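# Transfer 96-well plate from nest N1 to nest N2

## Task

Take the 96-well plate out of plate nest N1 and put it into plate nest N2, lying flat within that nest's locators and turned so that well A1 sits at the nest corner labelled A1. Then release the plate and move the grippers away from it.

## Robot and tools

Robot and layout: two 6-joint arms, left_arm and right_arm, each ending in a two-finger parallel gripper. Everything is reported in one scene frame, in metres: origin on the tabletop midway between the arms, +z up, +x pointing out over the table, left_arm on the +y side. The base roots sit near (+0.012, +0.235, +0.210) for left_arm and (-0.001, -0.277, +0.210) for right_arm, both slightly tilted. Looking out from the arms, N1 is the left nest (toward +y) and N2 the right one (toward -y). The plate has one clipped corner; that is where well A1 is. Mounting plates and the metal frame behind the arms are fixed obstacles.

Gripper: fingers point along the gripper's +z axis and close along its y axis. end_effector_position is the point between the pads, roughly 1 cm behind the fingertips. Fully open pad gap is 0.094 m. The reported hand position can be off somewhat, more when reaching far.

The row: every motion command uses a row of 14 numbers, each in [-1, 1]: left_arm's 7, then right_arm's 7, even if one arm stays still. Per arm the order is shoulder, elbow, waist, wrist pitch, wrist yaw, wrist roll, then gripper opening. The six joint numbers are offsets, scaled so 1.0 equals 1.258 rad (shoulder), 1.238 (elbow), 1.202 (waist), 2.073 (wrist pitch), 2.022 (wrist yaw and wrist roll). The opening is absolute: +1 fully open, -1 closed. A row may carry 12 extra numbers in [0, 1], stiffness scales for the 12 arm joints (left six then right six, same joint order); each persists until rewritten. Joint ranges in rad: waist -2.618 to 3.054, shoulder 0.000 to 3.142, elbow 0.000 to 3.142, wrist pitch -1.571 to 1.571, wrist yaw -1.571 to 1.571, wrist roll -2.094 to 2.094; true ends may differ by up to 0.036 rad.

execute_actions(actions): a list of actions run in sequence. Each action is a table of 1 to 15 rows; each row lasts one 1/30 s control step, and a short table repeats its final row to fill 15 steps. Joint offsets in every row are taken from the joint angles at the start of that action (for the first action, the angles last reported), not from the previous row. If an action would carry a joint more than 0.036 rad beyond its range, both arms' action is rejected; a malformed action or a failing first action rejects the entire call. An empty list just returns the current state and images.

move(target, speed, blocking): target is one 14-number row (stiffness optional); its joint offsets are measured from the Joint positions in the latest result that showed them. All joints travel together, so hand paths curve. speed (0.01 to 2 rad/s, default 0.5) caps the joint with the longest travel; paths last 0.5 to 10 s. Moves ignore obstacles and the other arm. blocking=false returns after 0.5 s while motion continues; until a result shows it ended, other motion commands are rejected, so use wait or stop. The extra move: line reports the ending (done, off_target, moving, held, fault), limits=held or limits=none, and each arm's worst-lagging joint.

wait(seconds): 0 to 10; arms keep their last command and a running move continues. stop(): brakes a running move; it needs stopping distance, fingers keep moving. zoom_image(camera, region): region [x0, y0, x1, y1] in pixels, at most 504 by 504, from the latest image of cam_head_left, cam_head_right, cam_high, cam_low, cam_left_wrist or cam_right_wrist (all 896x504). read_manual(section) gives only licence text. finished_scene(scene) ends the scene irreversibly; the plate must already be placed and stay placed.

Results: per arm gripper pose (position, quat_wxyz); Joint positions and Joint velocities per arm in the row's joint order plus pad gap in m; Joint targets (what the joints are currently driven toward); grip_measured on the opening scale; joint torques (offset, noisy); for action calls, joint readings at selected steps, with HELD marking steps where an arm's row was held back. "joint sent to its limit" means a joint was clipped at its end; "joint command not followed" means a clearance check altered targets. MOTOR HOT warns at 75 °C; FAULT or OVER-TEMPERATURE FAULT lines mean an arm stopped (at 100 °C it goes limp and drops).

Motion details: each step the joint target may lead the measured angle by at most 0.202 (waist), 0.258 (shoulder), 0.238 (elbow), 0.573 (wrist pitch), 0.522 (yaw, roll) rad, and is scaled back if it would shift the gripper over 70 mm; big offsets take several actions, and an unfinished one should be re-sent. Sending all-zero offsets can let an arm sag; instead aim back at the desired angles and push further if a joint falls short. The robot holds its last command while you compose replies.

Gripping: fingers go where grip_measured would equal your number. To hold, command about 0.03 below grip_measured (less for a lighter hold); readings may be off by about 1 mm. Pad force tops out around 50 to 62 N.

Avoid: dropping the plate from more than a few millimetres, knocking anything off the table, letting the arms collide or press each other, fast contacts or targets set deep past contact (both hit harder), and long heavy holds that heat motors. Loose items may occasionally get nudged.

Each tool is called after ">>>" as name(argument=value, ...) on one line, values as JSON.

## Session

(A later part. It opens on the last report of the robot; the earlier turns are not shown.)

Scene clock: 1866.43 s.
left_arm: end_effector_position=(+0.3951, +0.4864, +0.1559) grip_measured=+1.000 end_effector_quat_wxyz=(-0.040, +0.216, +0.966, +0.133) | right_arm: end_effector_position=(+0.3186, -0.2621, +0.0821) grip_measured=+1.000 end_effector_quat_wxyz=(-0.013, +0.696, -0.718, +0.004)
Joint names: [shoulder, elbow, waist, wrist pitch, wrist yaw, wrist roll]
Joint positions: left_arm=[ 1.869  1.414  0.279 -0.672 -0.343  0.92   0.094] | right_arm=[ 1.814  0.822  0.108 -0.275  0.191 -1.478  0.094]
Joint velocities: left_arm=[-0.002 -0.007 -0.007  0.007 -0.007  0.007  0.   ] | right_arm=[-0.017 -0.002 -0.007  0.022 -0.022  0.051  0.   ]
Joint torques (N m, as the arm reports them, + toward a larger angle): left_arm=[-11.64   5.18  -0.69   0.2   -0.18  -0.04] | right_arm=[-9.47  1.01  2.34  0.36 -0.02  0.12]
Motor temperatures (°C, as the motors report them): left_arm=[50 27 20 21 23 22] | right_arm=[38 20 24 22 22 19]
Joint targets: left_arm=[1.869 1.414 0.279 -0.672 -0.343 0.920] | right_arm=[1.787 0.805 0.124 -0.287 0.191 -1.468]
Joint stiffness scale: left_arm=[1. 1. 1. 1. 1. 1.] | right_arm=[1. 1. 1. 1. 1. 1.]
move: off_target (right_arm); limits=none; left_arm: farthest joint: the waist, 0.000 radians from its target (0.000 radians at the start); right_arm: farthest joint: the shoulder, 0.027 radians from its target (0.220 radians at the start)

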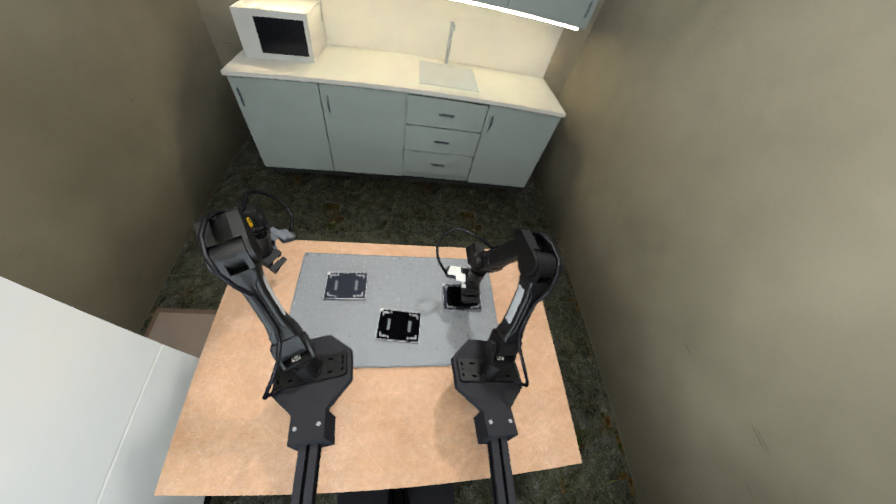

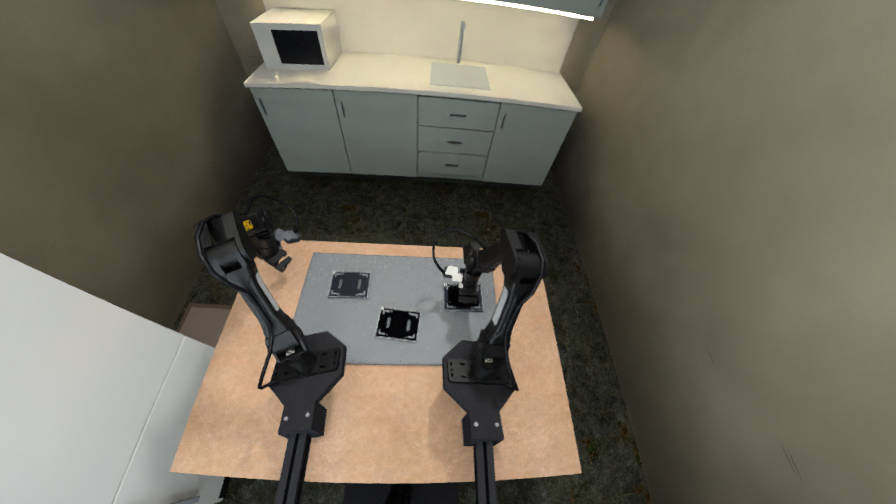

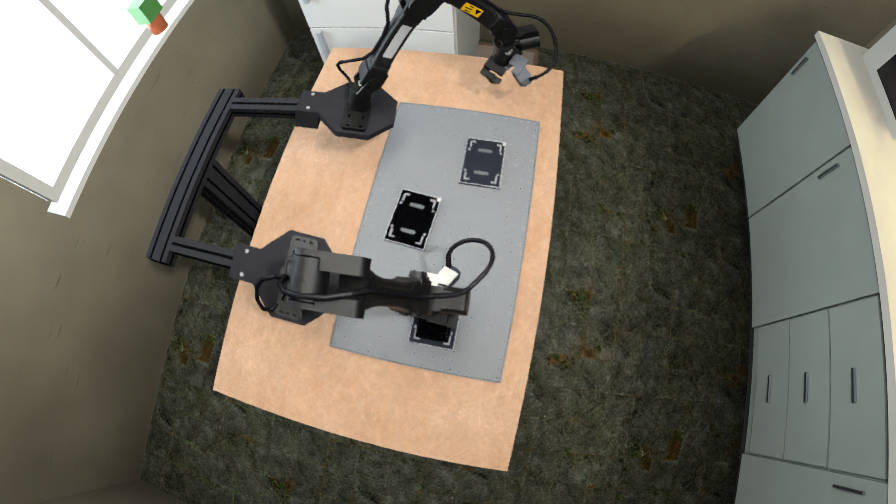

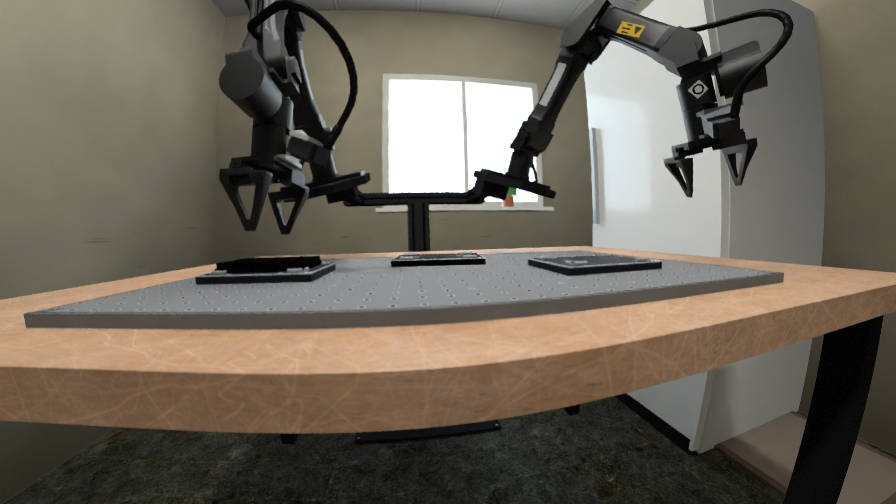

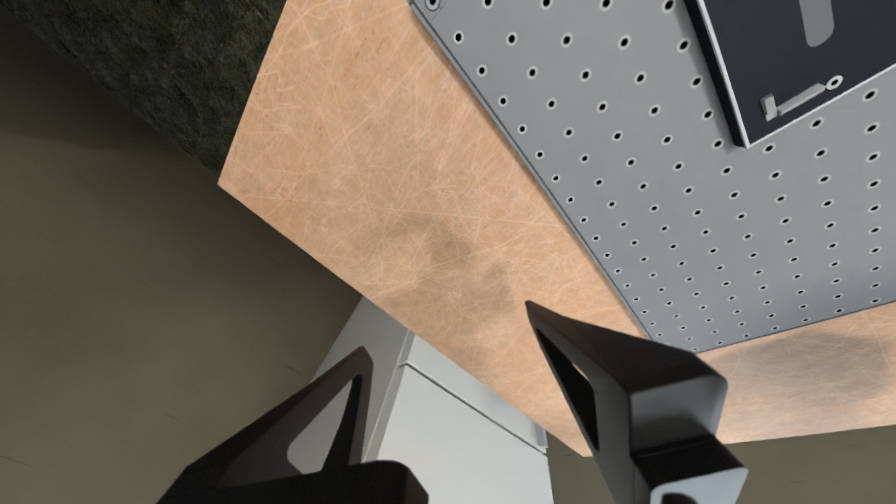

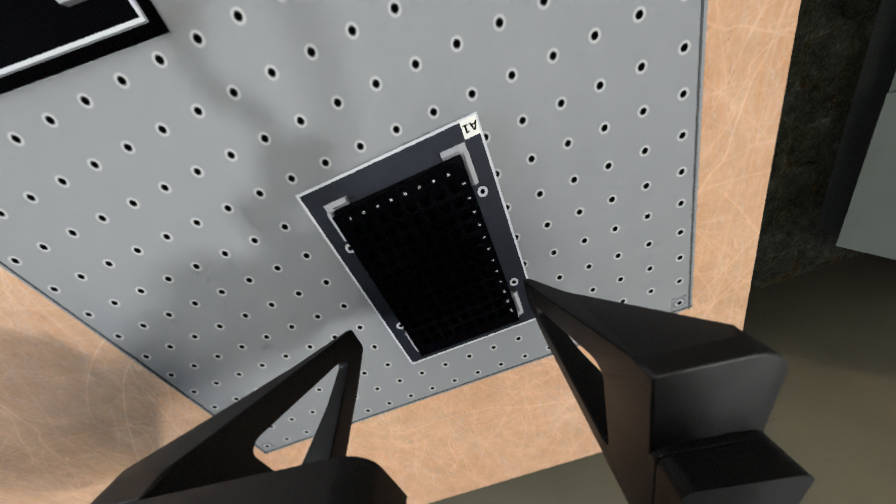

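>>> move(target=[0,0,0,0,0,0,1,-0.55,0.0,-0.25,-0.1,0,0,1], speed=0.8)

>>> zoom_image(camera="cam_high", region=[390,270,490,360])

>>> zoom_image(camera="cam_low", region=[190,240,340,295])

>>> zoom_image(camera="cam_head_left", region=[430,270,500,320])

Scene clock: 1878.40 s.
left_arm: end_effector_position=(+0.3951, +0.4864, +0.1559) grip_measured=+1.000 end_effector_quat_wxyz=(-0.040, +0.216, +0.966, +0.133) | right_arm: end_effector_position=(+0.3509, -0.3928, +0.2557) grip_measured=+1.000 end_effector_quat_wxyz=(+0.119, -0.547, +0.806, -0.192)
Joint names: [shoulder, elbow, waist, wrist pitch, wrist yaw, wrist roll]
Joint positions: left_arm=[ 1.869  1.414  0.279 -0.672 -0.343  0.92   0.094] | right_arm=[ 1.14   0.822 -0.184 -0.475  0.194 -1.478  0.094]
Joint velocities: left_arm=[ 0.002 -0.012 -0.017  0.022 -0.007  0.022  0.   ] | right_arm=[ 0.002  0.007  0.007 -0.081 -0.022 -0.081  0.   ]
Joint torques (N m, as the arm reports them, + toward a larger angle): left_arm=[-11.64   5.19  -0.69   0.2   -0.18  -0.04] | right_arm=[-6.3   4.55 -0.31  1.22  0.    0.01]
Motor temperatures (°C, as the motors report them): left_arm=[50 27 20 21 23 22] | right_arm=[39 20 24 22 22 19]
Joint targets: left_arm=[1.869 1.414 0.279 -0.672 -0.343 0.920] | right_arm=[1.122 0.822 -0.192 -0.483 0.191 -1.478]
Joint stiffness scale: left_arm=[1. 1. 1. 1. 1. 1.] | right_arm=[1. 1. 1. 1. 1. 1.]
move: done; limits=none; left_arm: farthest joint: the waist, 0.000 radians from its target (0.000 radians at the start); right_arm: farthest joint: the shoulder, 0.018 radians from its target (0.692 radians at the start)

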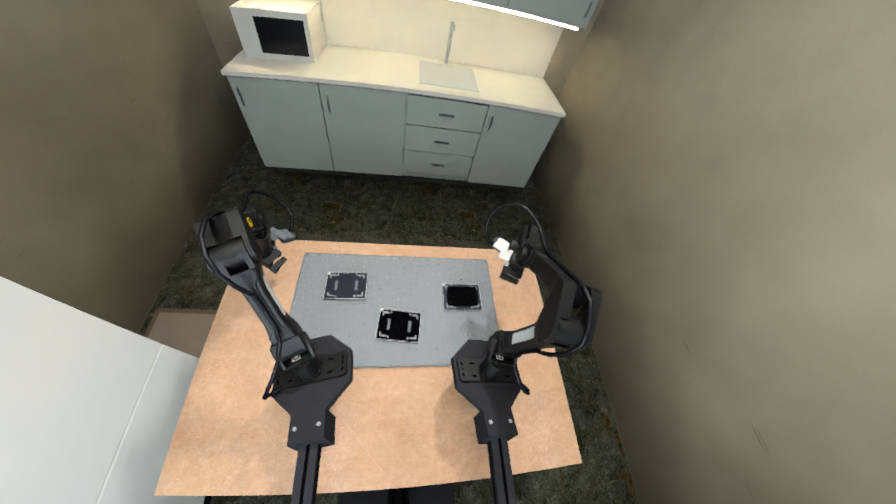

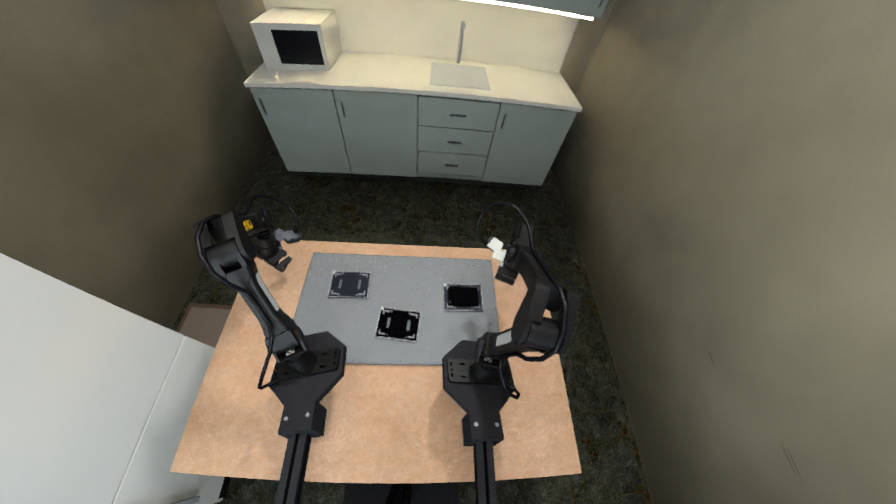

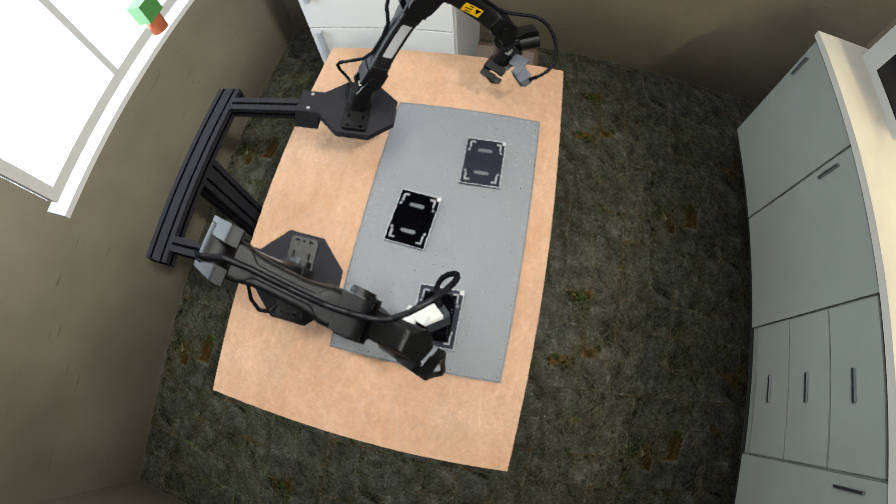

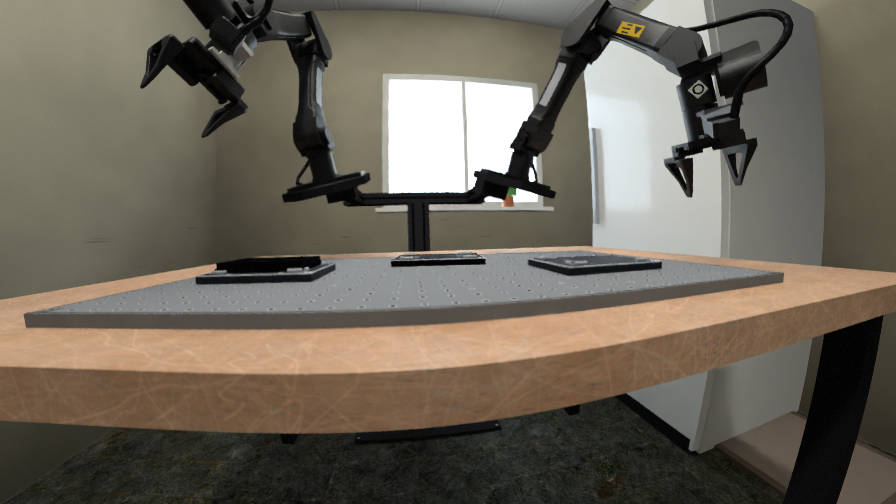

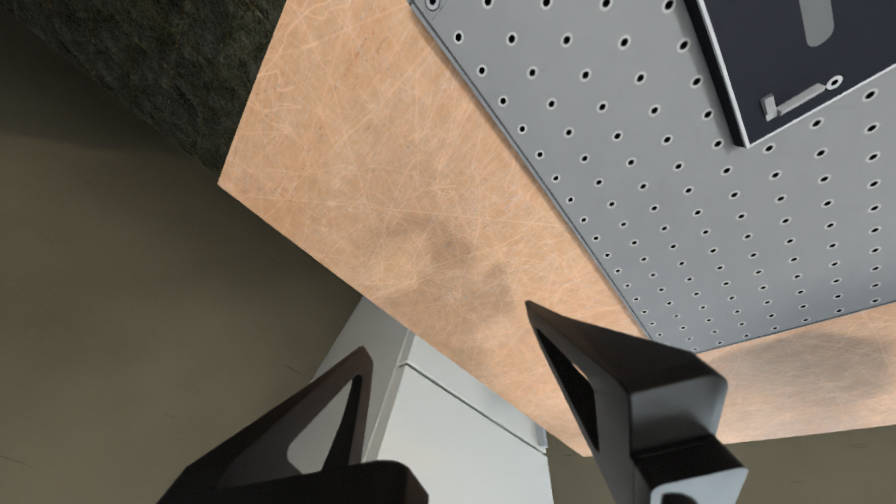

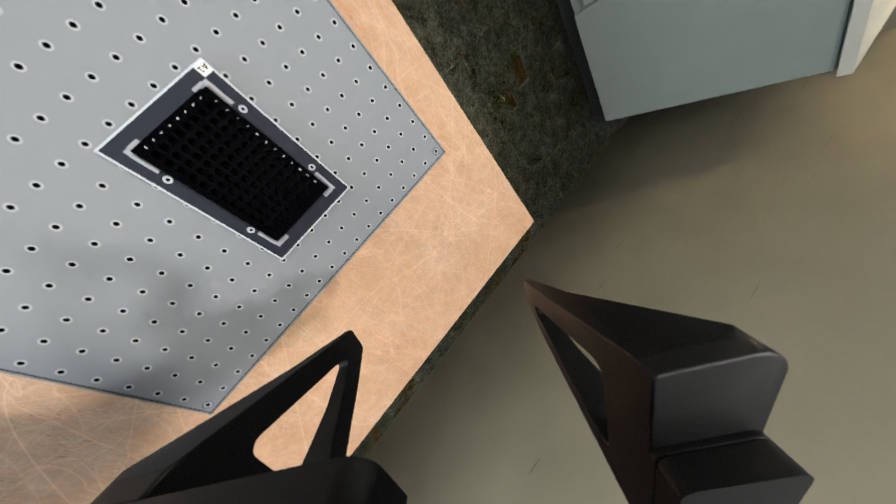

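Region (390, 270, 490, 360) of cam_high's 896x504 image, scaled by 5.040, with more detail than that image has; it fills the top 454 rows of this view, and the rest is white.

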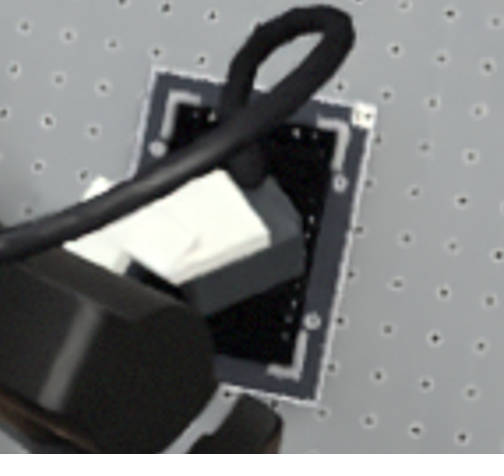

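Region (190, 240, 340, 295) of cam_low's 896x504 image, scaled by 3.360, with more detail than that image has; it fills the top 185 rows of this view, and the rest is white.

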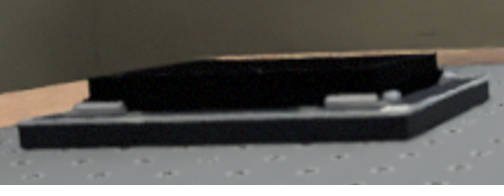

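Region (430, 270, 500, 320) of cam_head_left's 896x504 image, scaled by 7.200, with more detail than that image has; it fills the top 360 rows of this view, and the rest is white.

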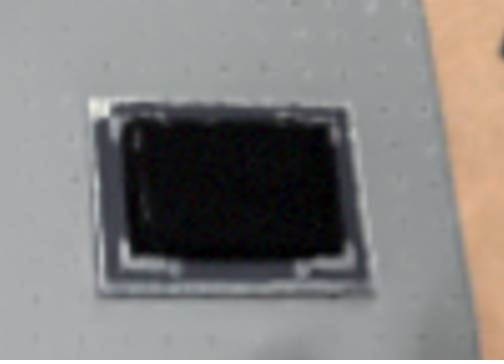

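>>> zoom_image(camera="cam_right_wrist", region=[90,50,360,270])

Region (90, 50, 360, 270) of cam_right_wrist's 896x504 image, scaled by 1.867, with more detail than that image has; it fills the top 411 rows of this view, and the rest is white.

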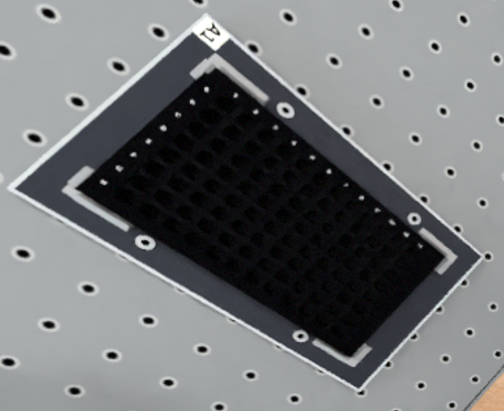

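>>> finished_scene(scene=1)

The scene is finished: the task was done.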